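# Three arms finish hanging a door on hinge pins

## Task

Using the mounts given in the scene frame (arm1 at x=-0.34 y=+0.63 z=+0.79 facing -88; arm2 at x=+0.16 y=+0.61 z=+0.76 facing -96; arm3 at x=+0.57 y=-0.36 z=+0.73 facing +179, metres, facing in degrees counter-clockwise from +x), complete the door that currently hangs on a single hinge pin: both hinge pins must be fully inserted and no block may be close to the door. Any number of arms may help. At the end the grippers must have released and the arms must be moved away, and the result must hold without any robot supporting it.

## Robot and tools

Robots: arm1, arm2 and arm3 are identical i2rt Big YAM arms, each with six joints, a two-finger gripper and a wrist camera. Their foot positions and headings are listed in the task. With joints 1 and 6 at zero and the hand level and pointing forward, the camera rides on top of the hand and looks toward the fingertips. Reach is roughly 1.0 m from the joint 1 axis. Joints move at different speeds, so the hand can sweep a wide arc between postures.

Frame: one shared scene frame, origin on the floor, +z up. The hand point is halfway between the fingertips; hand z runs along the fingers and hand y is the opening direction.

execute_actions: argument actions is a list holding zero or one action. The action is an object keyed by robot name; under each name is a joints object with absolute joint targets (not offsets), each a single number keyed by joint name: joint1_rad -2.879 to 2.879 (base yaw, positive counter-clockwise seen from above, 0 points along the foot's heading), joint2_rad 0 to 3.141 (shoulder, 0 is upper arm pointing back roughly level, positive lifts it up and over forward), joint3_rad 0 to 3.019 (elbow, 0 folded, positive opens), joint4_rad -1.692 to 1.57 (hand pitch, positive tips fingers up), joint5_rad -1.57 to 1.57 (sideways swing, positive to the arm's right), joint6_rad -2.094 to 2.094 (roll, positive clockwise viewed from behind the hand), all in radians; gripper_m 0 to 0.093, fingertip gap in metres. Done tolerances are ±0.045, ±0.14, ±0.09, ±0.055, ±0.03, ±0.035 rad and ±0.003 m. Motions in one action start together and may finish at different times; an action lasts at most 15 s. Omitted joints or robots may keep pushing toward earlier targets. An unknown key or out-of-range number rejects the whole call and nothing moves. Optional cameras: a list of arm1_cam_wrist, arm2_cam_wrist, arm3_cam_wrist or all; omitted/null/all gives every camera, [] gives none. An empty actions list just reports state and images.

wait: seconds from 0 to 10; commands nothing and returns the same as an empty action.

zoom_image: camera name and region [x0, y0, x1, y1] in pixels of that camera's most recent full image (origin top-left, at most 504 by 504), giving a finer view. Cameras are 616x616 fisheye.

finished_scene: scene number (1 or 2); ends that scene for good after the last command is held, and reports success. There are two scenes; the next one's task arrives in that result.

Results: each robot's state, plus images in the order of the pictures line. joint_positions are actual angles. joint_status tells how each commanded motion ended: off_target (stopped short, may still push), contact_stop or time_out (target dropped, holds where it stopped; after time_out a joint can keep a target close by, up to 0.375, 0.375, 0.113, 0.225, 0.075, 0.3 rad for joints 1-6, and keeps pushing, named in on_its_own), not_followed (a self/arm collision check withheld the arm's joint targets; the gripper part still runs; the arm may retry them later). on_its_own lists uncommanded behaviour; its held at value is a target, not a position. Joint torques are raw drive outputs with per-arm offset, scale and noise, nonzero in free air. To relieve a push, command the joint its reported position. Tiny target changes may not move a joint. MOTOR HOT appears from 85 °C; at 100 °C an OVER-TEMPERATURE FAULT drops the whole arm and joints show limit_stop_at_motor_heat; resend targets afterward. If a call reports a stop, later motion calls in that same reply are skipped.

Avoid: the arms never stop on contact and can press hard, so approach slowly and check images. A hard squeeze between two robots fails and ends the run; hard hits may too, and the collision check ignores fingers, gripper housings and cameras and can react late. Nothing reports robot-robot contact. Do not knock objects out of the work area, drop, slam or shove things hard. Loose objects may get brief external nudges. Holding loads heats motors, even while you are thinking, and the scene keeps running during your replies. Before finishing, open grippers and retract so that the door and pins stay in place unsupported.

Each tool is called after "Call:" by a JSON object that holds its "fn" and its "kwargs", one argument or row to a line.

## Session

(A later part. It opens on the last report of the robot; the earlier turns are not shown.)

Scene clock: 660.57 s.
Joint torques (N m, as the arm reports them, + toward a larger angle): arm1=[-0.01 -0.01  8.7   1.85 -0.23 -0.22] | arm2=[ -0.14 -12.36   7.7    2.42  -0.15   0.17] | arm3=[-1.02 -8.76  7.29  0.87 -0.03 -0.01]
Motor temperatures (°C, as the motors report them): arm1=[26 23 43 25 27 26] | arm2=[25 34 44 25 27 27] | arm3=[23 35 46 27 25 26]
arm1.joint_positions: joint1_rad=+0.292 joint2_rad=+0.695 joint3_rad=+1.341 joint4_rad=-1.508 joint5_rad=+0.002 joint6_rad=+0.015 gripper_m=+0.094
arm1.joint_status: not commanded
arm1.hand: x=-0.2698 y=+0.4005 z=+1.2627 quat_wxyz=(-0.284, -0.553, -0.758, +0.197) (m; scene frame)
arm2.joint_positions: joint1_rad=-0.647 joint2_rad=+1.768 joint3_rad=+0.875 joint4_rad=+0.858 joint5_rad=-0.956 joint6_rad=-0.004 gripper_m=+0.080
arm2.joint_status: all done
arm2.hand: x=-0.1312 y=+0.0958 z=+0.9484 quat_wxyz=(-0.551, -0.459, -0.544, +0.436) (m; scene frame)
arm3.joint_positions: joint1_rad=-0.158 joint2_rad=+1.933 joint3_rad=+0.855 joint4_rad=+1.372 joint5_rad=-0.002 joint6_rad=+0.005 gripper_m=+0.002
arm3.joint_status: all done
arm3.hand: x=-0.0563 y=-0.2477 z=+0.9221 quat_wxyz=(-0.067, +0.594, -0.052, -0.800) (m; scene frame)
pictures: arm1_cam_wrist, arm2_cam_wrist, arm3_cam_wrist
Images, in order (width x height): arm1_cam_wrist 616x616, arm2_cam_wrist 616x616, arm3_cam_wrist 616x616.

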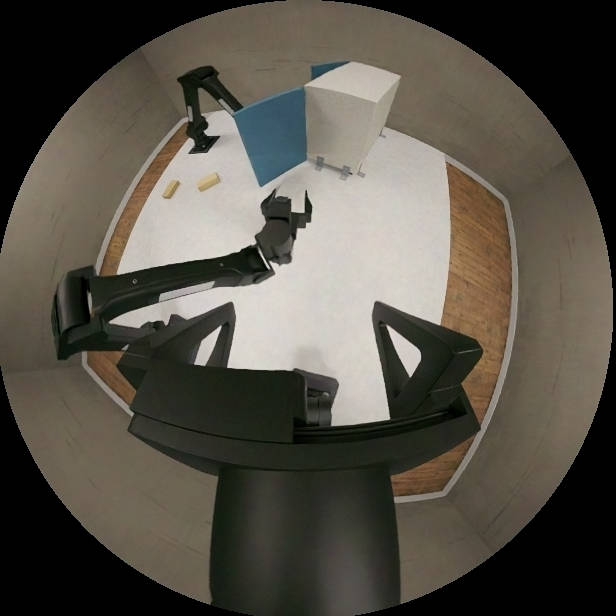

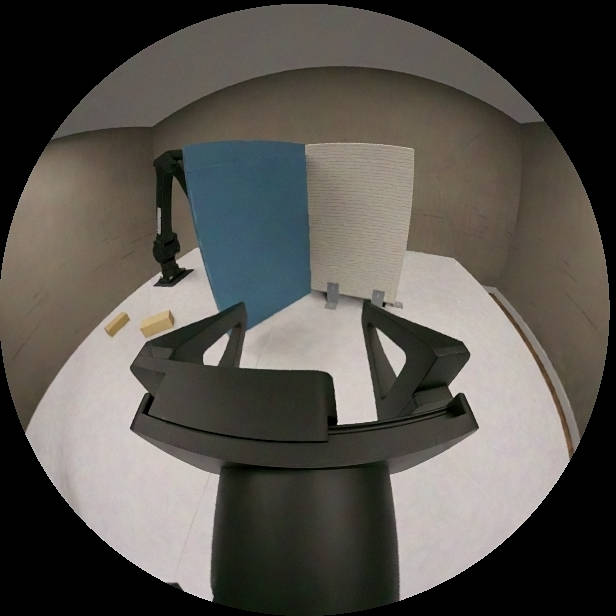

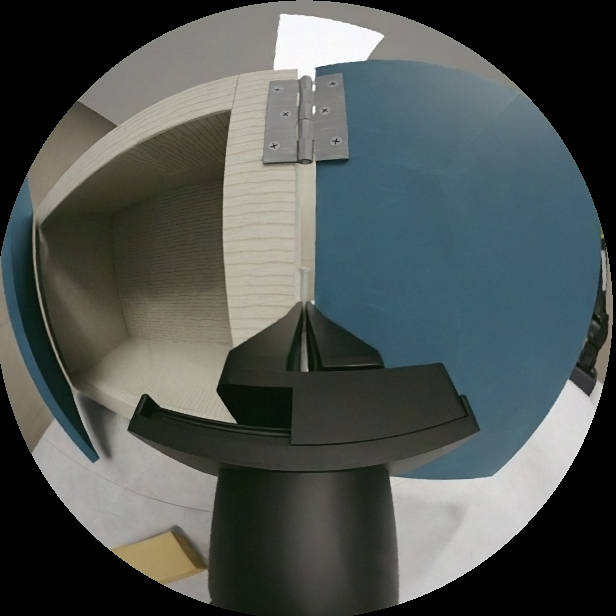

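Call:
{"fn": "execute_actions", "kwargs": {
  "actions": [
    {"arm2":{"joints":{"joint2_rad":1.3,"joint3_rad":0.7,"gripper_m":0.0}},"arm3":{"joints":{"joint2_rad":1.90,"joint4_rad":1.30}}}
  ],
  "cameras": []
}}

Call:
{"fn": "execute_actions", "kwargs": {
  "actions": [
    {"arm2":{"joints":{"joint1_rad":0.05,"joint3_rad":0.5,"joint4_rad":0.87,"joint5_rad":0}}}
  ],
  "cameras": []
}}

Call:
{"fn": "execute_actions", "kwargs": {
  "actions": [
    {"arm2":{"joints":{"joint2_rad":1.84,"joint3_rad":1.02}}}
  ]
}}

Scene clock: 676.87 s.
Joint torques (N m, as the arm reports them, + toward a larger angle): arm1=[ 0.16 -0.08  8.68  1.88 -0.23 -0.21] | arm2=[ 0.   -6.73 10.27  2.04  0.08  0.18] | arm3=[ -1.09 -13.39   7.51   0.76  -0.05  -0.01]
Motor temperatures (°C, as the motors report them): arm1=[26 23 43 25 27 26] | arm2=[25 34 42 25 27 27] | arm3=[23 34 45 26 25 26]
arm1.joint_positions: joint1_rad=+0.292 joint2_rad=+0.695 joint3_rad=+1.341 joint4_rad=-1.508 joint5_rad=+0.002 joint6_rad=+0.015 gripper_m=+0.094
arm1.joint_status: not commanded
arm1.hand: x=-0.2698 y=+0.4005 z=+1.2627 quat_wxyz=(-0.284, -0.553, -0.758, +0.197) (m; scene frame)
arm2.joint_positions: joint1_rad=-0.647 joint2_rad=+1.285 joint3_rad=+0.693 joint4_rad=+0.864 joint5_rad=-0.957 joint6_rad=-0.004 gripper_m=+0.001
arm2.joint_status: all done
arm2.hand: x=-0.0560 y=+0.1777 z=+1.1101 quat_wxyz=(-0.538, -0.347, -0.546, +0.541) (m; scene frame)
arm3.joint_positions: joint1_rad=-0.158 joint2_rad=+1.912 joint3_rad=+0.854 joint4_rad=+1.327 joint5_rad=-0.002 joint6_rad=+0.005 gripper_m=+0.002
arm3.joint_status: all done
arm3.hand: x=-0.0577 y=-0.2475 z=+0.9238 quat_wxyz=(-0.066, +0.604, -0.053, -0.793) (m; scene frame)
pictures: none
No camera images: the call's "cameras" was empty. Leave "cameras" out to get every camera's image.

Scene clock: 678.30 s.
Joint torques (N m, as the arm reports them, + toward a larger angle): arm1=[ 0.23  0.04  8.63  1.86 -0.24 -0.21] | arm2=[-0.31 -6.21  9.08  2.03  0.24  0.16] | arm3=[ -1.02 -13.61   7.52   0.64  -0.03  -0.03]
Motor temperatures (°C, as the motors report them): arm1=[26 23 43 25 27 26] | arm2=[25 34 42 25 27 27] | arm3=[23 35 45 26 25 26]
arm1.joint_positions: joint1_rad=+0.292 joint2_rad=+0.695 joint3_rad=+1.341 joint4_rad=-1.508 joint5_rad=+0.002 joint6_rad=+0.015 gripper_m=+0.094
arm1.joint_status: not commanded
arm1.hand: x=-0.2698 y=+0.4005 z=+1.2627 quat_wxyz=(-0.284, -0.553, -0.758, +0.197) (m; scene frame)
arm2.joint_positions: joint1_rad=+0.046 joint2_rad=+1.294 joint3_rad=+0.496 joint4_rad=+0.864 joint5_rad=-0.005 joint6_rad=-0.004 gripper_m=+0.001
arm2.joint_status: all done
arm2.hand: x=+0.1301 y=+0.1160 z=+1.0216 quat_wxyz=(-0.503, -0.496, -0.466, +0.532) (m; scene frame)
arm3.joint_positions: joint1_rad=-0.158 joint2_rad=+1.912 joint3_rad=+0.854 joint4_rad=+1.327 joint5_rad=-0.002 joint6_rad=+0.005 gripper_m=+0.002
arm3.joint_status: not commanded
arm3.hand: x=-0.0577 y=-0.2475 z=+0.9238 quat_wxyz=(-0.066, +0.604, -0.053, -0.793) (m; scene frame)
pictures: none
No camera images: the call's "cameras" was empty. Leave "cameras" out to get every camera's image.

Scene clock: 679.60 s.
Joint torques (N m, as the arm reports them, + toward a larger angle): arm1=[-0.01  0.01  8.65  1.9  -0.24 -0.22] | arm2=[  0.01 -14.28  12.01   2.13   0.26   0.14] | arm3=[ -1.11 -13.8    7.45   0.59  -0.08   0.  ]
Motor temperatures (°C, as the motors report them): arm1=[26 23 43 25 27 26] | arm2=[25 34 43 25 27 27] | arm3=[23 35 45 26 25 26]
arm1.joint_positions: joint1_rad=+0.292 joint2_rad=+0.695 joint3_rad=+1.341 joint4_rad=-1.508 joint5_rad=+0.002 joint6_rad=+0.015 gripper_m=+0.094
arm1.joint_status: not commanded
arm1.hand: x=-0.2698 y=+0.4005 z=+1.2627 quat_wxyz=(-0.284, -0.553, -0.758, +0.197) (m; scene frame)
arm2.joint_positions: joint1_rad=+0.046 joint2_rad=+1.833 joint3_rad=+0.975 joint4_rad=+0.864 joint5_rad=-0.005 joint6_rad=-0.004 gripper_m=+0.001
arm2.joint_status: all done
arm2.hand: x=+0.1188 y=-0.0697 z=+0.9575 quat_wxyz=(-0.489, -0.512, -0.481, +0.517) (m; scene frame)
arm3.joint_positions: joint1_rad=-0.158 joint2_rad=+1.912 joint3_rad=+0.854 joint4_rad=+1.327 joint5_rad=-0.002 joint6_rad=+0.005 gripper_m=+0.002
arm3.joint_status: not commanded
arm3.hand: x=-0.0577 y=-0.2475 z=+0.9238 quat_wxyz=(-0.066, +0.604, -0.053, -0.793) (m; scene frame)
pictures: arm1_cam_wrist, arm2_cam_wrist, arm3_cam_wrist
Images, in order (width x height): arm1_cam_wrist 616x616, arm2_cam_wrist 616x616, arm3_cam_wrist 616x616.

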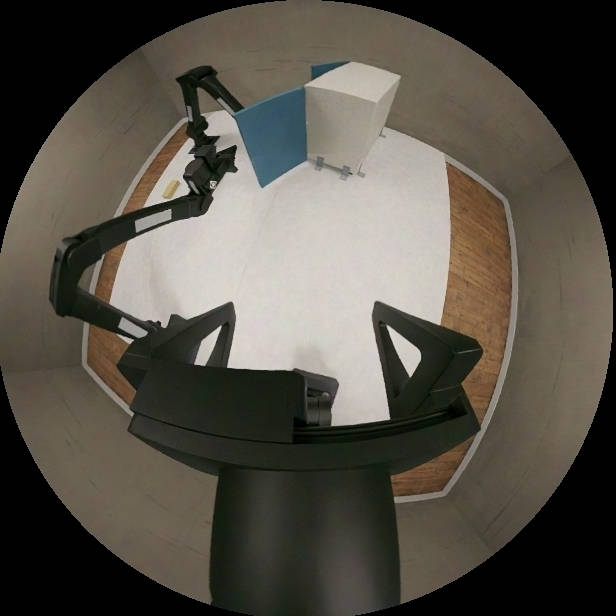

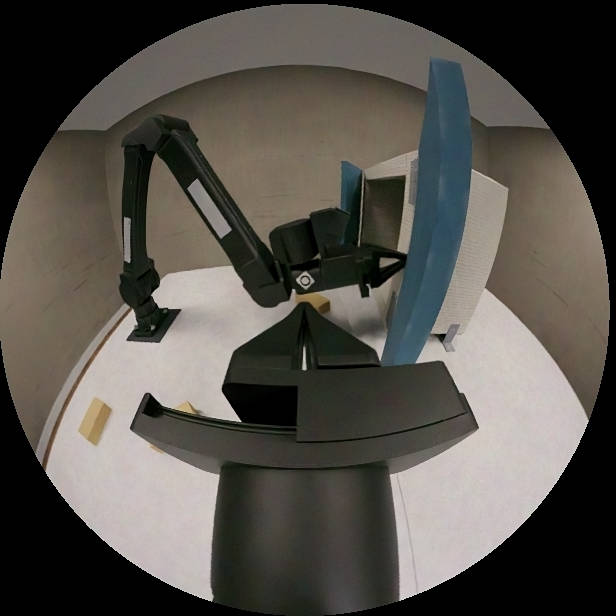

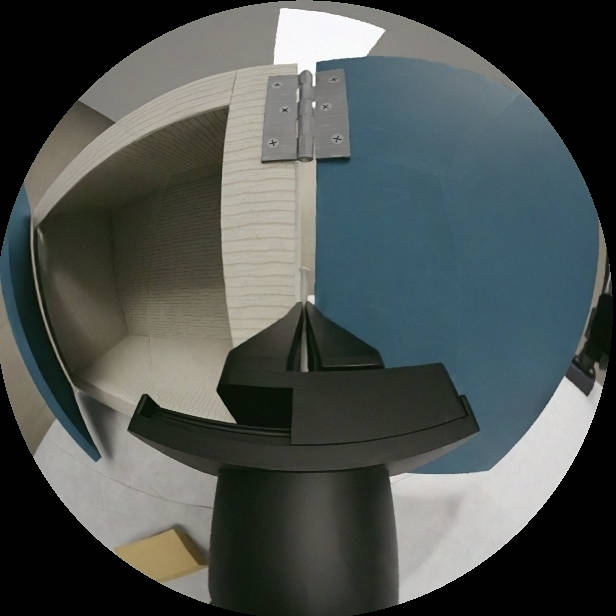

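Sweep the door open.

Call:
{"fn": "execute_actions", "kwargs": {
  "actions": [
    {"arm2":{"joints":{"joint1_rad":-0.25}}}
  ]
}}

Scene clock: 683.23 s.
Joint torques (N m, as the arm reports them, + toward a larger angle): arm1=[ 0.07 -0.06  8.66  1.89 -0.22 -0.22] | arm2=[ -1.04 -13.96  11.77   1.92   0.2    0.17] | arm3=[ -0.8  -13.48   7.59   0.73   0.01   0.02]
Motor temperatures (°C, as the motors report them): arm1=[26 23 43 25 27 26] | arm2=[25 34 43 25 27 27] | arm3=[23 35 45 26 25 26]
arm1.joint_positions: joint1_rad=+0.292 joint2_rad=+0.695 joint3_rad=+1.341 joint4_rad=-1.508 joint5_rad=+0.002 joint6_rad=+0.015 gripper_m=+0.094
arm1.joint_status: not commanded
arm1.hand: x=-0.2698 y=+0.4005 z=+1.2627 quat_wxyz=(-0.284, -0.553, -0.758, +0.197) (m; scene frame)
arm2.joint_positions: joint1_rad=-0.248 joint2_rad=+1.833 joint3_rad=+0.979 joint4_rad=+0.864 joint5_rad=-0.003 joint6_rad=-0.004 gripper_m=+0.001
arm2.joint_status: all done
arm2.hand: x=-0.0772 y=-0.0292 z=+0.9582 quat_wxyz=(-0.408, -0.577, -0.400, +0.583) (m; scene frame)
arm3.joint_positions: joint1_rad=-0.158 joint2_rad=+1.911 joint3_rad=+0.854 joint4_rad=+1.325 joint5_rad=-0.004 joint6_rad=+0.002 gripper_m=+0.002
arm3.joint_status: not commanded
arm3.hand: x=-0.0578 y=-0.2475 z=+0.9238 quat_wxyz=(-0.067, +0.604, -0.051, -0.792) (m; scene frame)
pictures: arm1_cam_wrist, arm2_cam_wrist, arm3_cam_wrist
Images, in order (width x height): arm1_cam_wrist 616x616, arm2_cam_wrist 616x616, arm3_cam_wrist 616x616.

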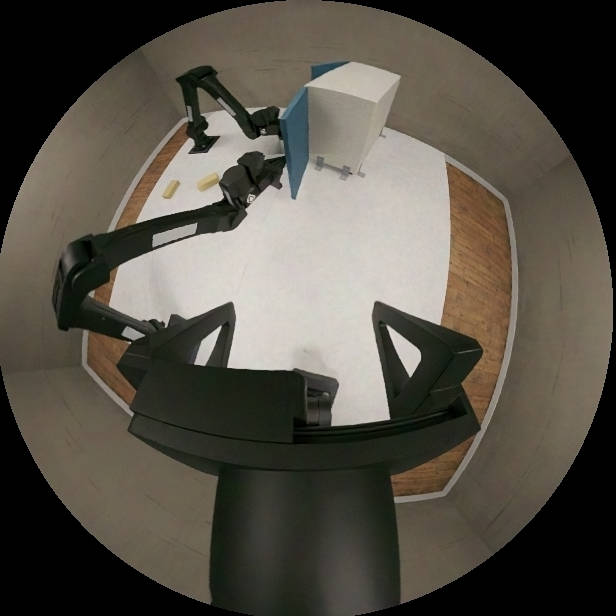

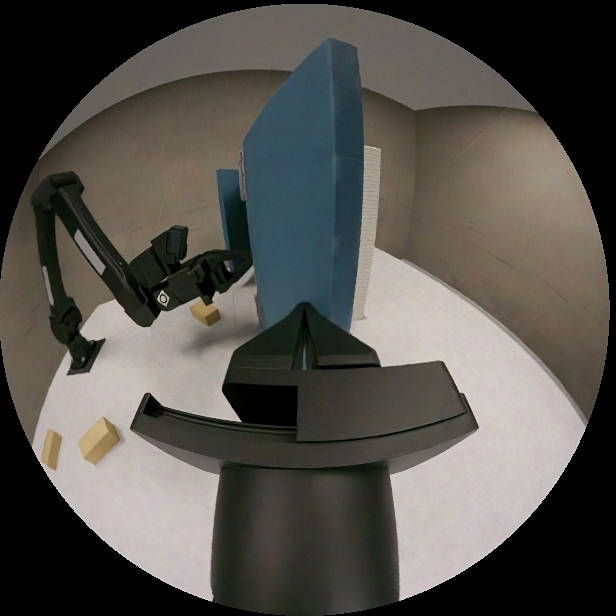

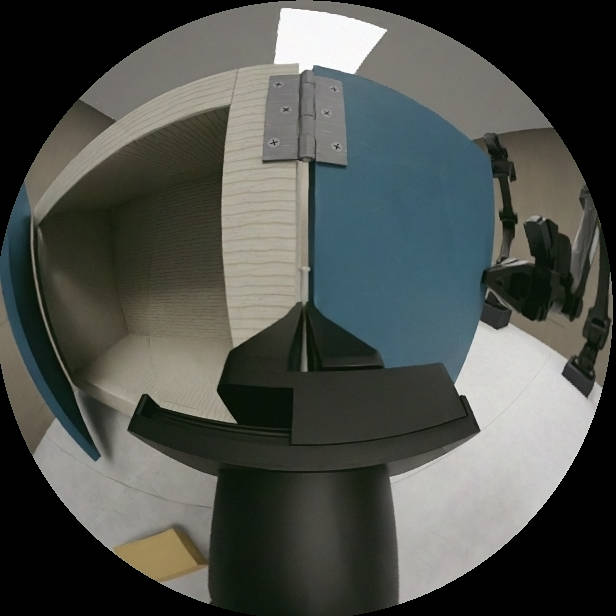

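Call:
{"fn": "zoom_image", "kwargs": {
  "camera": "arm3_cam_wrist",
  "region": [280,300,330,380]
}}

Region (280, 300, 330, 380) of arm3_cam_wrist's 616x616 image, scaled by 6.300, with more detail than that image has; it fills the left 315 columns of this view, and the rest is white.

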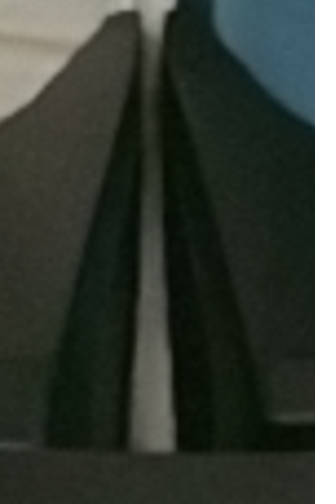

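Call:
{"fn": "execute_actions", "kwargs": {
  "actions": [
    {"arm3":{"joints":{"joint2_rad":1.94,"joint3_rad":0.825,"joint4_rad":1.325}}}
  ],
  "cameras": []
}}

Call:
{"fn": "execute_actions", "kwargs": {
  "actions": [
    {"arm3":{"joints":{"joint2_rad":1.96,"joint3_rad":0.81}}}
  ],
  "cameras": ["arm3_cam_wrist"]
}}

Scene clock: 691.70 s.
Joint torques (N m, as the arm reports them, + toward a larger angle): arm1=[ 0.14  0.06  8.67  1.88 -0.23 -0.21] | arm2=[ -0.79 -14.25  11.67   1.94   0.17   0.16] | arm3=[ -0.99 -11.94   5.22   1.58   0.01   0.  ]
Motor temperatures (°C, as the motors report them): arm1=[26 23 43 25 27 26] | arm2=[25 34 44 25 27 27] | arm3=[23 35 45 26 25 26]
arm1.joint_positions: joint1_rad=+0.292 joint2_rad=+0.695 joint3_rad=+1.341 joint4_rad=-1.508 joint5_rad=+0.002 joint6_rad=+0.015 gripper_m=+0.094
arm1.joint_status: not commanded
arm1.hand: x=-0.2698 y=+0.4005 z=+1.2627 quat_wxyz=(-0.284, -0.553, -0.758, +0.197) (m; scene frame)
arm2.joint_positions: joint1_rad=-0.248 joint2_rad=+1.833 joint3_rad=+0.979 joint4_rad=+0.864 joint5_rad=-0.003 joint6_rad=-0.004 gripper_m=+0.001
arm2.joint_status: not commanded
arm2.hand: x=-0.0772 y=-0.0292 z=+0.9582 quat_wxyz=(-0.408, -0.577, -0.400, +0.583) (m; scene frame)
arm3.joint_positions: joint1_rad=-0.158 joint2_rad=+1.925 joint3_rad=+0.827 joint4_rad=+1.327 joint5_rad=-0.004 joint6_rad=+0.002 gripper_m=+0.002
arm3.joint_status: all done
arm3.hand: x=-0.0512 y=-0.2486 z=+0.9045 quat_wxyz=(-0.066, +0.620, -0.053, -0.780) (m; scene frame)
pictures: none
No camera images: the call's "cameras" was empty. Leave "cameras" out to get every camera's image.

Scene clock: 692.37 s.
Joint torques (N m, as the arm reports them, + toward a larger angle): arm1=[ 0.19 -0.12  8.69  1.9  -0.23 -0.21] | arm2=[ -0.57 -14.22  11.63   2.04   0.2    0.16] | arm3=[ -1.11 -11.77   4.98   1.69  -0.04   0.01]
Motor temperatures (°C, as the motors report them): arm1=[26 23 43 25 27 26] | arm2=[25 34 44 25 27 27] | arm3=[23 35 45 26 25 26]
arm1.joint_positions: joint1_rad=+0.292 joint2_rad=+0.695 joint3_rad=+1.341 joint4_rad=-1.508 joint5_rad=+0.002 joint6_rad=+0.015 gripper_m=+0.094
arm1.joint_status: not commanded
arm1.hand: x=-0.2698 y=+0.4005 z=+1.2627 quat_wxyz=(-0.284, -0.553, -0.758, +0.197) (m; scene frame)
arm2.joint_positions: joint1_rad=-0.248 joint2_rad=+1.833 joint3_rad=+0.979 joint4_rad=+0.864 joint5_rad=-0.003 joint6_rad=-0.004 gripper_m=+0.001
arm2.joint_status: not commanded
arm2.hand: x=-0.0772 y=-0.0292 z=+0.9582 quat_wxyz=(-0.408, -0.577, -0.400, +0.583) (m; scene frame)
arm3.joint_positions: joint1_rad=-0.158 joint2_rad=+1.947 joint3_rad=+0.813 joint4_rad=+1.327 joint5_rad=-0.003 joint6_rad=+0.002 gripper_m=+0.002
arm3.joint_status: all done
arm3.hand: x=-0.0478 y=-0.2491 z=+0.8852 quat_wxyz=(-0.066, +0.634, -0.054, -0.769) (m; scene frame)
pictures: arm3_cam_wrist
Images, in order (width x height): arm3_cam_wrist 616x616.

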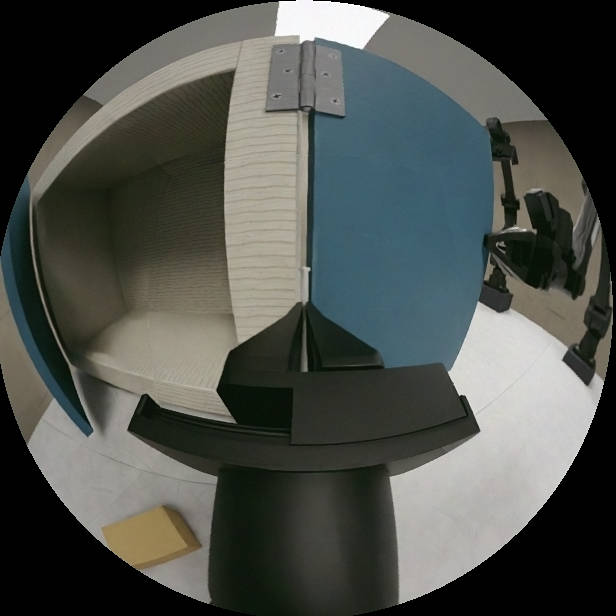

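Call:
{"fn": "execute_actions", "kwargs": {
  "actions": [],
  "cameras": ["arm2_cam_wrist","arm3_cam_wrist"]
}}

Call:
{"fn": "zoom_image", "kwargs": {
  "camera": "arm2_cam_wrist",
  "region": [190,220,290,320]
}}

Call:
{"fn": "zoom_image", "kwargs": {
  "camera": "arm3_cam_wrist",
  "region": [280,300,330,380]
}}

Scene clock: 696.90 s.
Joint torques (N m, as the arm reports them, + toward a larger angle): arm1=[ 0.03 -0.1   8.65  1.87 -0.24 -0.22] | arm2=[ -1.   -13.9   11.73   2.     0.17   0.13] | arm3=[ -0.82 -11.93   4.97   1.62   0.01   0.04]
Motor temperatures (°C, as the motors report them): arm1=[26 23 43 25 27 26] | arm2=[25 34 44 25 27 27] | arm3=[23 35 44 26 25 26]
arm1.joint_positions: joint1_rad=+0.292 joint2_rad=+0.695 joint3_rad=+1.341 joint4_rad=-1.508 joint5_rad=+0.002 joint6_rad=+0.015 gripper_m=+0.094
arm1.joint_status: not commanded
arm1.hand: x=-0.2698 y=+0.4005 z=+1.2627 quat_wxyz=(-0.284, -0.553, -0.758, +0.197) (m; scene frame)
arm2.joint_positions: joint1_rad=-0.248 joint2_rad=+1.833 joint3_rad=+0.979 joint4_rad=+0.864 joint5_rad=-0.003 joint6_rad=-0.004 gripper_m=+0.001
arm2.joint_status: not commanded
arm2.hand: x=-0.0772 y=-0.0292 z=+0.9582 quat_wxyz=(-0.408, -0.577, -0.400, +0.583) (m; scene frame)
arm3.joint_positions: joint1_rad=-0.158 joint2_rad=+1.947 joint3_rad=+0.813 joint4_rad=+1.327 joint5_rad=-0.003 joint6_rad=+0.002 gripper_m=+0.002
arm3.joint_status: all done
arm3.hand: x=-0.0478 y=-0.2491 z=+0.8852 quat_wxyz=(-0.066, +0.634, -0.054, -0.769) (m; scene frame)
pictures: arm2_cam_wrist, arm3_cam_wrist
Images, in order (width x height): arm2_cam_wrist 616x616, arm3_cam_wrist 616x616.

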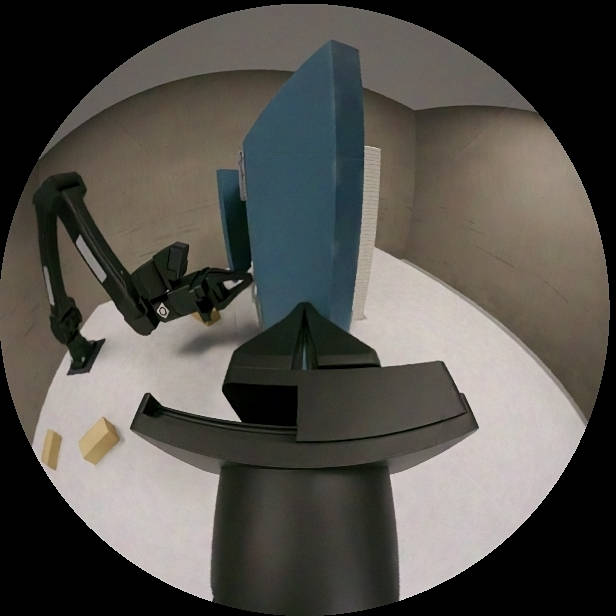

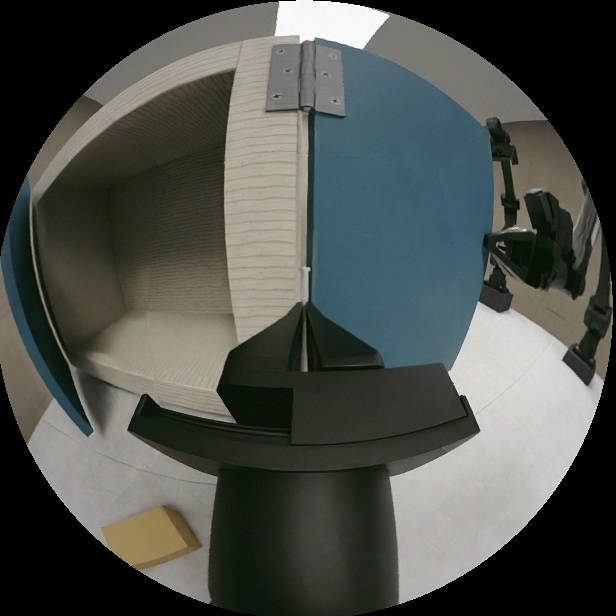

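Region (190, 220, 290, 320) of arm2_cam_wrist's 616x616 image, scaled by 5.040, with more detail than that image has.

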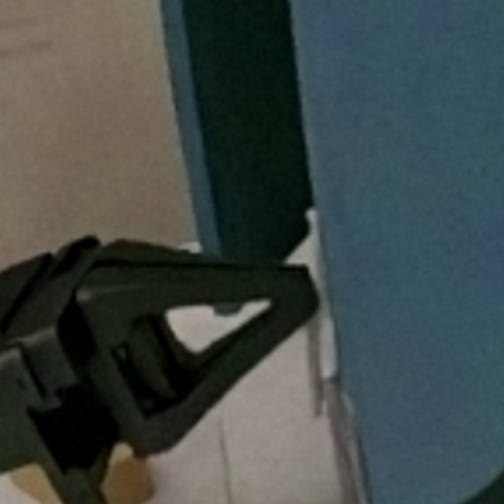

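Region (280, 300, 330, 380) of arm3_cam_wrist's 616x616 image, scaled by 6.300, with more detail than that image has; it fills the left 315 columns of this view, and the rest is white.

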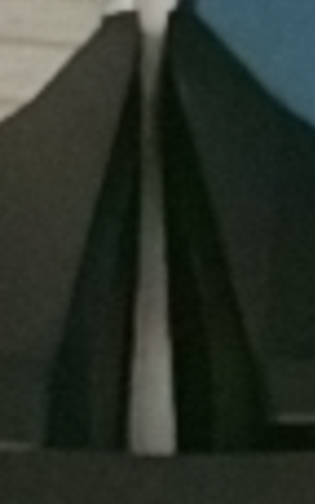

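Call:
{"fn": "execute_actions", "kwargs": {
  "actions": [
    {"arm3":{"joints":{"joint2_rad":1.865,"joint4_rad":1.215}}}
  ],
  "cameras": []
}}

Call:
{"fn": "execute_actions", "kwargs": {
  "actions": [
    {"arm3":{"joints":{"joint2_rad":1.90,"joint3_rad":0.875}}}
  ],
  "cameras": ["arm2_cam_wrist"]
}}

Call:
{"fn": "zoom_image", "kwargs": {
  "camera": "arm2_cam_wrist",
  "region": [210,230,290,330]
}}

Scene clock: 705.73 s.
Joint torques (N m, as the arm reports them, + toward a larger angle): arm1=[-0.01 -0.06  8.64  1.84 -0.23 -0.2 ] | arm2=[ -0.58 -13.85  11.71   2.06   0.2    0.19] | arm3=[ -0.99 -13.54   5.81   1.39  -0.05   0.03]
Motor temperatures (°C, as the motors report them): arm1=[26 23 43 25 27 26] | arm2=[25 34 44 25 27 27] | arm3=[23 35 44 26 25 26]
arm1.joint_positions: joint1_rad=+0.292 joint2_rad=+0.695 joint3_rad=+1.341 joint4_rad=-1.508 joint5_rad=+0.002 joint6_rad=+0.015 gripper_m=+0.094
arm1.joint_status: not commanded
arm1.hand: x=-0.2698 y=+0.4005 z=+1.2627 quat_wxyz=(-0.284, -0.553, -0.758, +0.197) (m; scene frame)
arm2.joint_positions: joint1_rad=-0.248 joint2_rad=+1.833 joint3_rad=+0.979 joint4_rad=+0.864 joint5_rad=-0.003 joint6_rad=-0.004 gripper_m=+0.001
arm2.joint_status: not commanded
arm2.hand: x=-0.0772 y=-0.0292 z=+0.9582 quat_wxyz=(-0.408, -0.577, -0.400, +0.583) (m; scene frame)
arm3.joint_positions: joint1_rad=-0.158 joint2_rad=+1.878 joint3_rad=+0.809 joint4_rad=+1.225 joint5_rad=-0.003 joint6_rad=+0.002 gripper_m=+0.002
arm3.joint_status: all done
arm3.hand: x=-0.0485 y=-0.2486 z=+0.9014 quat_wxyz=(-0.065, +0.647, -0.056, -0.757) (m; scene frame)
pictures: none
No camera images: the call's "cameras" was empty. Leave "cameras" out to get every camera's image.

Scene clock: 706.33 s.
Joint torques (N m, as the arm reports them, + toward a larger angle): arm1=[ 0.05  0.14  8.66  1.88 -0.24 -0.21] | arm2=[ -0.47 -13.7   11.57   2.01   0.19   0.17] | arm3=[ -1.25 -11.53   9.89   1.31   0.1    0.02]
Motor temperatures (°C, as the motors report them): arm1=[26 23 43 25 27 26] | arm2=[25 34 44 25 27 27] | arm3=[23 35 44 26 25 26]
arm1.joint_positions: joint1_rad=+0.292 joint2_rad=+0.695 joint3_rad=+1.341 joint4_rad=-1.508 joint5_rad=+0.002 joint6_rad=+0.015 gripper_m=+0.094
arm1.joint_status: not commanded
arm1.hand: x=-0.2698 y=+0.4005 z=+1.2627 quat_wxyz=(-0.284, -0.553, -0.758, +0.197) (m; scene frame)
arm2.joint_positions: joint1_rad=-0.248 joint2_rad=+1.833 joint3_rad=+0.979 joint4_rad=+0.864 joint5_rad=-0.003 joint6_rad=-0.004 gripper_m=+0.001
arm2.joint_status: not commanded
arm2.hand: x=-0.0772 y=-0.0292 z=+0.9582 quat_wxyz=(-0.408, -0.577, -0.400, +0.583) (m; scene frame)
arm3.joint_positions: joint1_rad=-0.158 joint2_rad=+1.884 joint3_rad=+0.828 joint4_rad=+1.224 joint5_rad=-0.006 joint6_rad=+0.002 gripper_m=+0.002
arm3.joint_status: all done
arm3.hand: x=-0.0543 y=-0.2482 z=+0.9056 quat_wxyz=(-0.064, +0.643, -0.054, -0.762) (m; scene frame)
pictures: arm2_cam_wrist
Images, in order (width x height): arm2_cam_wrist 616x616.

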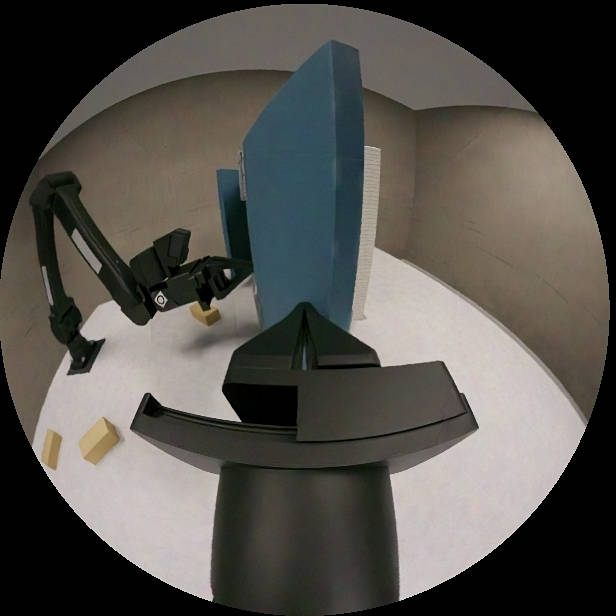

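Region (210, 230, 290, 330) of arm2_cam_wrist's 616x616 image, scaled by 5.040, with more detail than that image has; it fills the left 403 columns of this view, and the rest is white.

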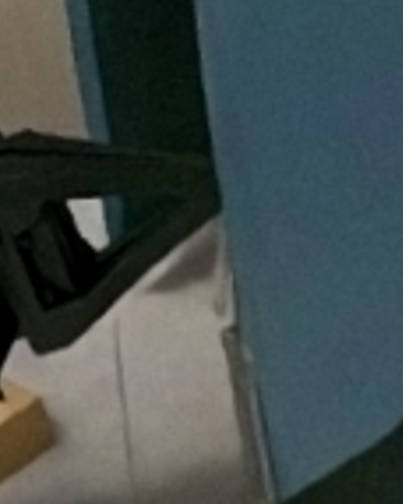

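Call:
{"fn": "execute_actions", "kwargs": {
  "actions": [
    {"arm3":{"joints":{"joint2_rad":1.88,"joint3_rad":0.865}}}
  ],
  "cameras": ["arm2_cam_wrist"]
}}

Call:
{"fn": "zoom_image", "kwargs": {
  "camera": "arm2_cam_wrist",
  "region": [210,230,290,330]
}}

Scene clock: 712.77 s.
Joint torques (N m, as the arm reports them, + toward a larger angle): arm1=[ 0.06 -0.08  8.68  1.88 -0.23 -0.21] | arm2=[ -0.36 -14.1   11.75   2.06   0.18   0.13] | arm3=[ -1.13 -12.63   8.92   1.41   0.1    0.02]
Motor temperatures (°C, as the motors report them): arm1=[26 23 43 25 27 26] | arm2=[25 34 44 25 27 27] | arm3=[23 35 45 26 25 26]
arm1.joint_positions: joint1_rad=+0.292 joint2_rad=+0.695 joint3_rad=+1.341 joint4_rad=-1.508 joint5_rad=+0.002 joint6_rad=+0.015 gripper_m=+0.094
arm1.joint_status: not commanded
arm1.hand: x=-0.2698 y=+0.4005 z=+1.2627 quat_wxyz=(-0.284, -0.553, -0.758, +0.197) (m; scene frame)
arm2.joint_positions: joint1_rad=-0.248 joint2_rad=+1.833 joint3_rad=+0.979 joint4_rad=+0.864 joint5_rad=-0.003 joint6_rad=-0.004 gripper_m=+0.001
arm2.joint_status: not commanded
arm2.hand: x=-0.0772 y=-0.0292 z=+0.9582 quat_wxyz=(-0.408, -0.577, -0.400, +0.583) (m; scene frame)
arm3.joint_positions: joint1_rad=-0.158 joint2_rad=+1.884 joint3_rad=+0.828 joint4_rad=+1.224 joint5_rad=-0.006 joint6_rad=+0.002 gripper_m=+0.002
arm3.joint_status: all done
arm3.hand: x=-0.0543 y=-0.2482 z=+0.9056 quat_wxyz=(-0.064, +0.643, -0.054, -0.762) (m; scene frame)
pictures: arm2_cam_wrist
Images, in order (width x height): arm2_cam_wrist 616x616.

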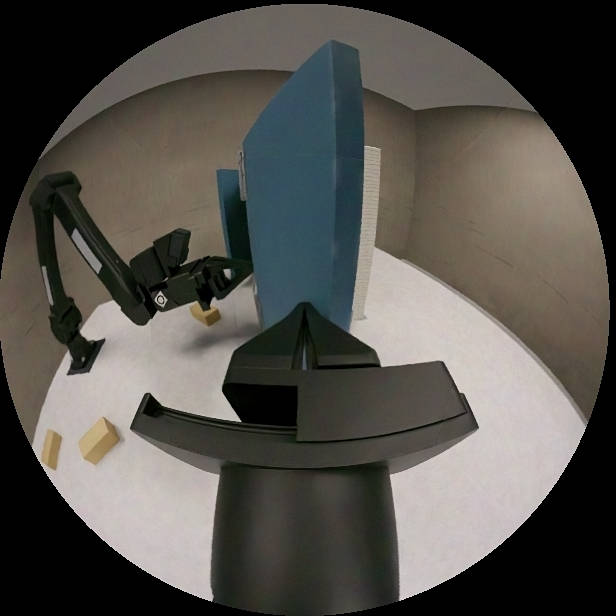

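Region (210, 230, 290, 330) of arm2_cam_wrist's 616x616 image, scaled by 5.040, with more detail than that image has; it fills the left 403 columns of this view, and the rest is white.

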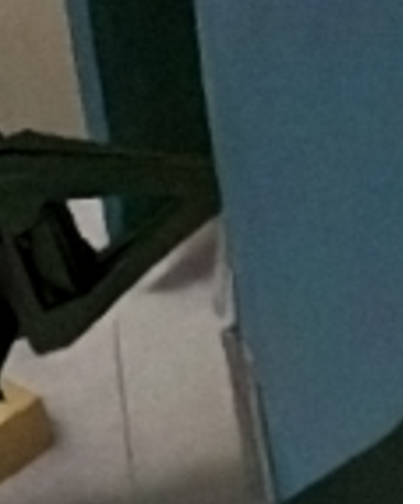

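Call:
{"fn": "execute_actions", "kwargs": {
  "actions": [
    {"arm2":{"joints":{"joint1_rad":-0.30,"joint3_rad":1.02}},"arm3":{"joints":{"joint2_rad":1.88,"joint3_rad":0.885}}}
  ],
  "cameras": ["arm2_cam_wrist","arm3_cam_wrist"]
}}

Call:
{"fn": "zoom_image", "kwargs": {
  "camera": "arm2_cam_wrist",
  "region": [210,230,290,330]
}}

Scene clock: 718.87 s.
Joint torques (N m, as the arm reports them, + toward a larger angle): arm1=[ 0.19 -0.09  8.66  1.87 -0.24 -0.2 ] | arm2=[ -0.95 -14.26  11.78   2.06   0.19   0.17] | arm3=[ -0.96 -13.11  10.72   1.5    0.09   0.08]
Motor temperatures (°C, as the motors report them): arm1=[26 23 43 25 27 26] | arm2=[25 34 44 25 27 27] | arm3=[23 35 46 26 25 26]
arm1.joint_positions: joint1_rad=+0.292 joint2_rad=+0.695 joint3_rad=+1.341 joint4_rad=-1.508 joint5_rad=+0.002 joint6_rad=+0.015 gripper_m=+0.094
arm1.joint_status: not commanded
arm1.hand: x=-0.2698 y=+0.4005 z=+1.2627 quat_wxyz=(-0.284, -0.553, -0.758, +0.197) (m; scene frame)
arm2.joint_positions: joint1_rad=-0.296 joint2_rad=+1.833 joint3_rad=+0.979 joint4_rad=+0.864 joint5_rad=-0.003 joint6_rad=-0.004 gripper_m=+0.001
arm2.joint_status: all done
arm2.hand: x=-0.1074 y=-0.0171 z=+0.9579 quat_wxyz=(-0.394, -0.587, -0.386, +0.593) (m; scene frame)
arm3.joint_positions: joint1_rad=-0.158 joint2_rad=+1.884 joint3_rad=+0.828 joint4_rad=+1.224 joint5_rad=-0.006 joint6_rad=-0.001 gripper_m=+0.002
arm3.joint_status: all done
arm3.hand: x=-0.0545 y=-0.2483 z=+0.9058 quat_wxyz=(-0.065, +0.643, -0.053, -0.762) (m; scene frame)
pictures: arm2_cam_wrist, arm3_cam_wrist
Images, in order (width x height): arm2_cam_wrist 616x616, arm3_cam_wrist 616x616.

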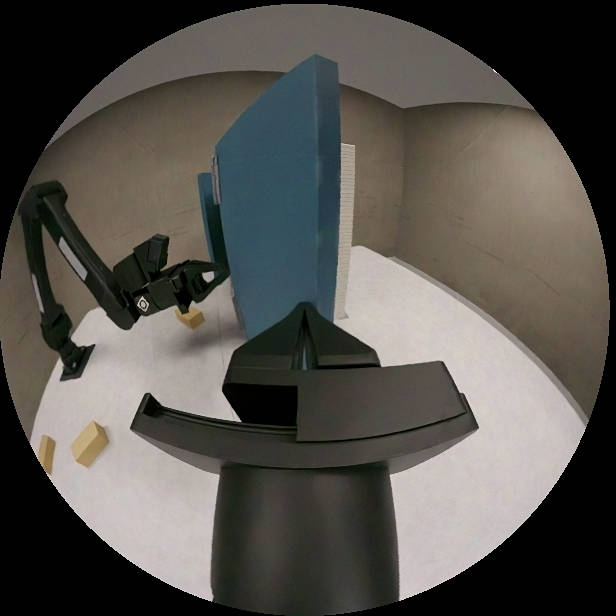

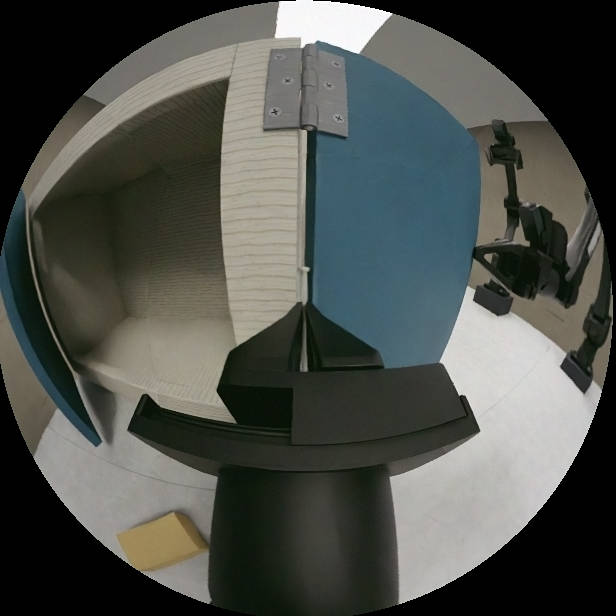

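Region (210, 230, 290, 330) of arm2_cam_wrist's 616x616 image, scaled by 5.040, with more detail than that image has; it fills the left 403 columns of this view, and the rest is white.

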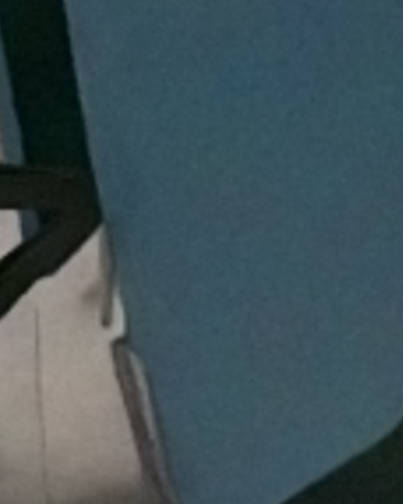

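Call:
{"fn": "execute_actions", "kwargs": {
  "actions": [
    {"arm3":{"joints":{"joint2_rad":1.90,"joint3_rad":0.83,"joint4_rad":1.315}}}
  ],
  "cameras": ["arm2_cam_wrist"]
}}

Call:
{"fn": "zoom_image", "kwargs": {
  "camera": "arm2_cam_wrist",
  "region": [190,240,270,340]
}}

Scene clock: 726.37 s.
Joint torques (N m, as the arm reports them, + toward a larger angle): arm1=[ 0.11 -0.07  8.61  1.91 -0.23 -0.21] | arm2=[ -1.27 -14.09  11.63   1.93   0.17   0.15] | arm3=[ -1.04 -12.47   5.91   2.52  -0.02   0.05]
Motor temperatures (°C, as the motors report them): arm1=[26 23 43 25 27 26] | arm2=[25 34 45 25 27 27] | arm3=[23 36 47 26 25 26]
arm1.joint_positions: joint1_rad=+0.292 joint2_rad=+0.695 joint3_rad=+1.341 joint4_rad=-1.508 joint5_rad=+0.002 joint6_rad=+0.015 gripper_m=+0.094
arm1.joint_status: not commanded
arm1.hand: x=-0.2698 y=+0.4005 z=+1.2627 quat_wxyz=(-0.284, -0.553, -0.758, +0.197) (m; scene frame)
arm2.joint_positions: joint1_rad=-0.296 joint2_rad=+1.833 joint3_rad=+0.979 joint4_rad=+0.864 joint5_rad=-0.003 joint6_rad=-0.004 gripper_m=+0.001
arm2.joint_status: not commanded
arm2.hand: x=-0.1074 y=-0.0171 z=+0.9579 quat_wxyz=(-0.394, -0.587, -0.386, +0.593) (m; scene frame)
arm3.joint_positions: joint1_rad=-0.158 joint2_rad=+1.895 joint3_rad=+0.826 joint4_rad=+1.293 joint5_rad=-0.004 joint6_rad=-0.001 gripper_m=+0.002
arm3.joint_status: all done
arm3.hand: x=-0.0511 y=-0.2484 z=+0.9142 quat_wxyz=(-0.068, +0.621, -0.052, -0.779) (m; scene frame)
pictures: arm2_cam_wrist
Images, in order (width x height): arm2_cam_wrist 616x616.

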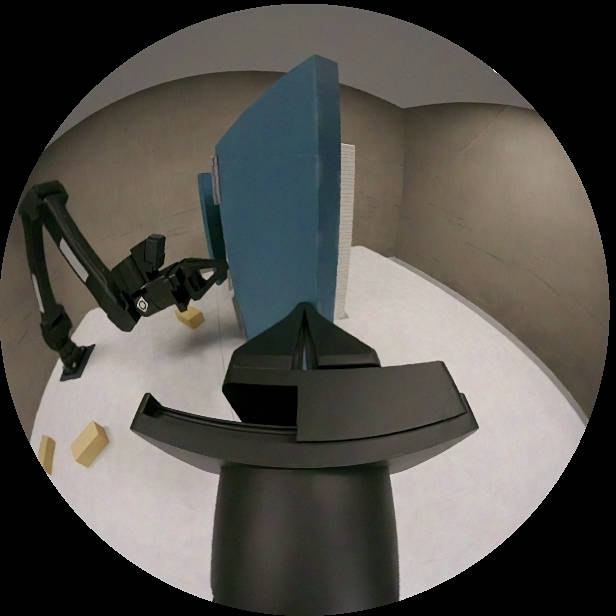

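Region (190, 240, 270, 340) of arm2_cam_wrist's 616x616 image, scaled by 5.040, with more detail than that image has; it fills the left 403 columns of this view, and the rest is white.

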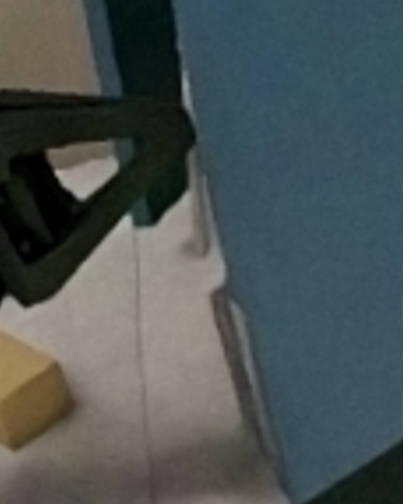

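Call:
{"fn": "execute_actions", "kwargs": {
  "actions": [
    {"arm3":{"joints":{"joint3_rad":0.868,"joint2_rad":1.93}}}
  ],
  "cameras": ["arm2_cam_wrist"]
}}

Call:
{"fn": "zoom_image", "kwargs": {
  "camera": "arm2_cam_wrist",
  "region": [190,240,270,340]
}}

Scene clock: 731.90 s.
Joint torques (N m, as the arm reports them, + toward a larger angle): arm1=[ 0.07 -0.1   8.64  1.85 -0.24 -0.2 ] | arm2=[ -0.78 -14.13  11.72   2.02   0.18   0.15] | arm3=[ -0.93 -11.49   8.97   2.3    0.06   0.07]
Motor temperatures (°C, as the motors report them): arm1=[26 23 43 25 27 26] | arm2=[25 34 45 25 27 27] | arm3=[23 36 46 27 25 26]
arm1.joint_positions: joint1_rad=+0.292 joint2_rad=+0.695 joint3_rad=+1.341 joint4_rad=-1.508 joint5_rad=+0.002 joint6_rad=+0.015 gripper_m=+0.094
arm1.joint_status: not commanded
arm1.hand: x=-0.2698 y=+0.4005 z=+1.2627 quat_wxyz=(-0.284, -0.553, -0.758, +0.197) (m; scene frame)
arm2.joint_positions: joint1_rad=-0.296 joint2_rad=+1.833 joint3_rad=+0.979 joint4_rad=+0.864 joint5_rad=-0.003 joint6_rad=-0.004 gripper_m=+0.001
arm2.joint_status: not commanded
arm2.hand: x=-0.1074 y=-0.0171 z=+0.9579 quat_wxyz=(-0.394, -0.587, -0.386, +0.593) (m; scene frame)
arm3.joint_positions: joint1_rad=-0.158 joint2_rad=+1.912 joint3_rad=+0.829 joint4_rad=+1.297 joint5_rad=-0.005 joint6_rad=-0.001 gripper_m=+0.002
arm3.joint_status: all done
arm3.hand: x=-0.0526 y=-0.2484 z=+0.9060 quat_wxyz=(-0.067, +0.625, -0.052, -0.776) (m; scene frame)
pictures: arm2_cam_wrist
Images, in order (width x height): arm2_cam_wrist 616x616.

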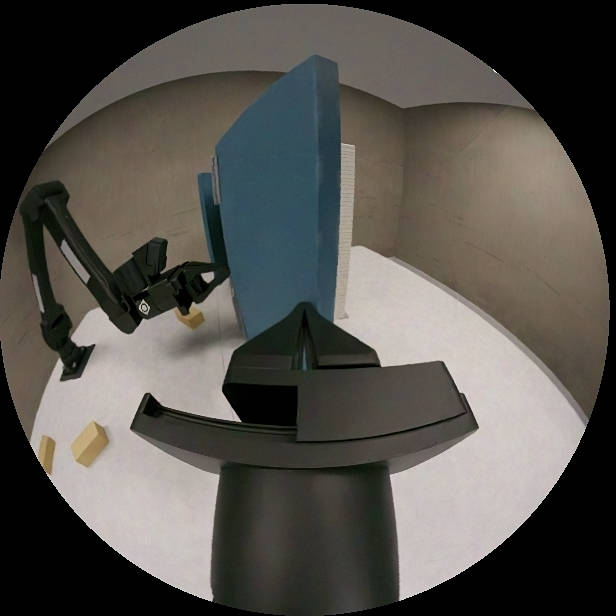

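Region (190, 240, 270, 340) of arm2_cam_wrist's 616x616 image, scaled by 5.040, with more detail than that image has; it fills the left 403 columns of this view, and the rest is white.

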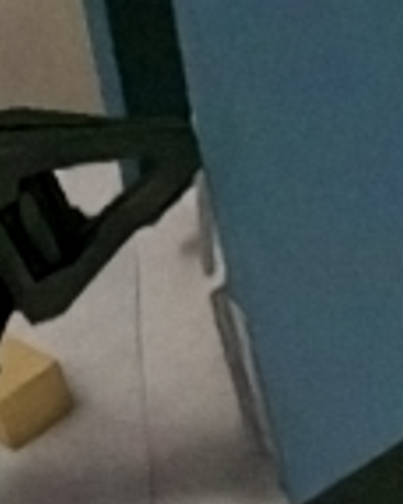

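Call:
{"fn": "execute_actions", "kwargs": {
  "actions": [
    {"arm3":{"joints":{"joint4_rad":1.365,"joint2_rad":1.95}}}
  ],
  "cameras": ["arm2_cam_wrist"]
}}

Call:
{"fn": "zoom_image", "kwargs": {
  "camera": "arm2_cam_wrist",
  "region": [190,240,270,340]
}}

Scene clock: 737.77 s.
Joint torques (N m, as the arm reports them, + toward a larger angle): arm1=[ 0.11  0.07  8.61  1.88 -0.24 -0.21] | arm2=[ -0.63 -14.24  11.66   2.1    0.17   0.13] | arm3=[ -1.28 -11.22   8.52   2.46   0.06   0.05]
Motor temperatures (°C, as the motors report them): arm1=[26 23 43 25 27 26] | arm2=[25 34 45 25 27 27] | arm3=[23 35 46 27 25 26]
arm1.joint_positions: joint1_rad=+0.292 joint2_rad=+0.695 joint3_rad=+1.341 joint4_rad=-1.508 joint5_rad=+0.002 joint6_rad=+0.015 gripper_m=+0.094
arm1.joint_status: not commanded
arm1.hand: x=-0.2698 y=+0.4005 z=+1.2627 quat_wxyz=(-0.284, -0.553, -0.758, +0.197) (m; scene frame)
arm2.joint_positions: joint1_rad=-0.296 joint2_rad=+1.833 joint3_rad=+0.979 joint4_rad=+0.864 joint5_rad=-0.003 joint6_rad=-0.004 gripper_m=+0.001
arm2.joint_status: not commanded
arm2.hand: x=-0.1074 y=-0.0171 z=+0.9579 quat_wxyz=(-0.394, -0.587, -0.386, +0.593) (m; scene frame)
arm3.joint_positions: joint1_rad=-0.158 joint2_rad=+1.934 joint3_rad=+0.832 joint4_rad=+1.343 joint5_rad=-0.005 joint6_rad=-0.001 gripper_m=+0.002
arm3.joint_status: all done
arm3.hand: x=-0.0518 y=-0.2485 z=+0.9052 quat_wxyz=(-0.068, +0.615, -0.051, -0.784) (m; scene frame)
pictures: arm2_cam_wrist
Images, in order (width x height): arm2_cam_wrist 616x616.

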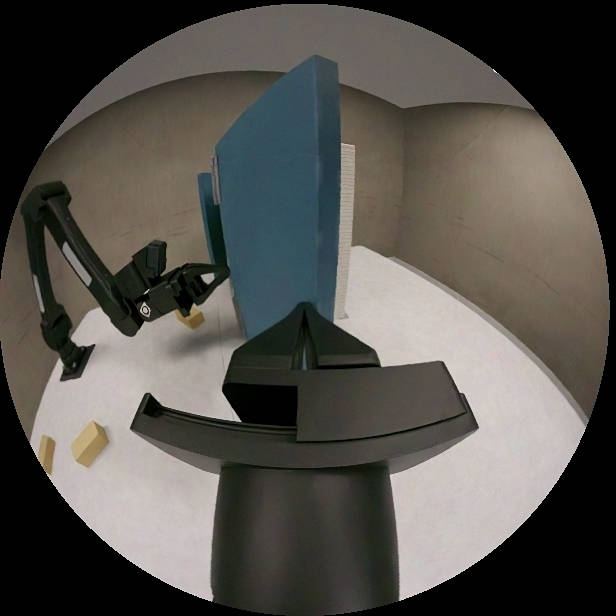

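Region (190, 240, 270, 340) of arm2_cam_wrist's 616x616 image, scaled by 5.040, with more detail than that image has; it fills the left 403 columns of this view, and the rest is white.

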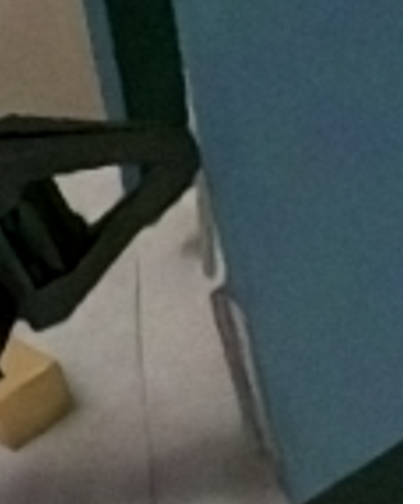

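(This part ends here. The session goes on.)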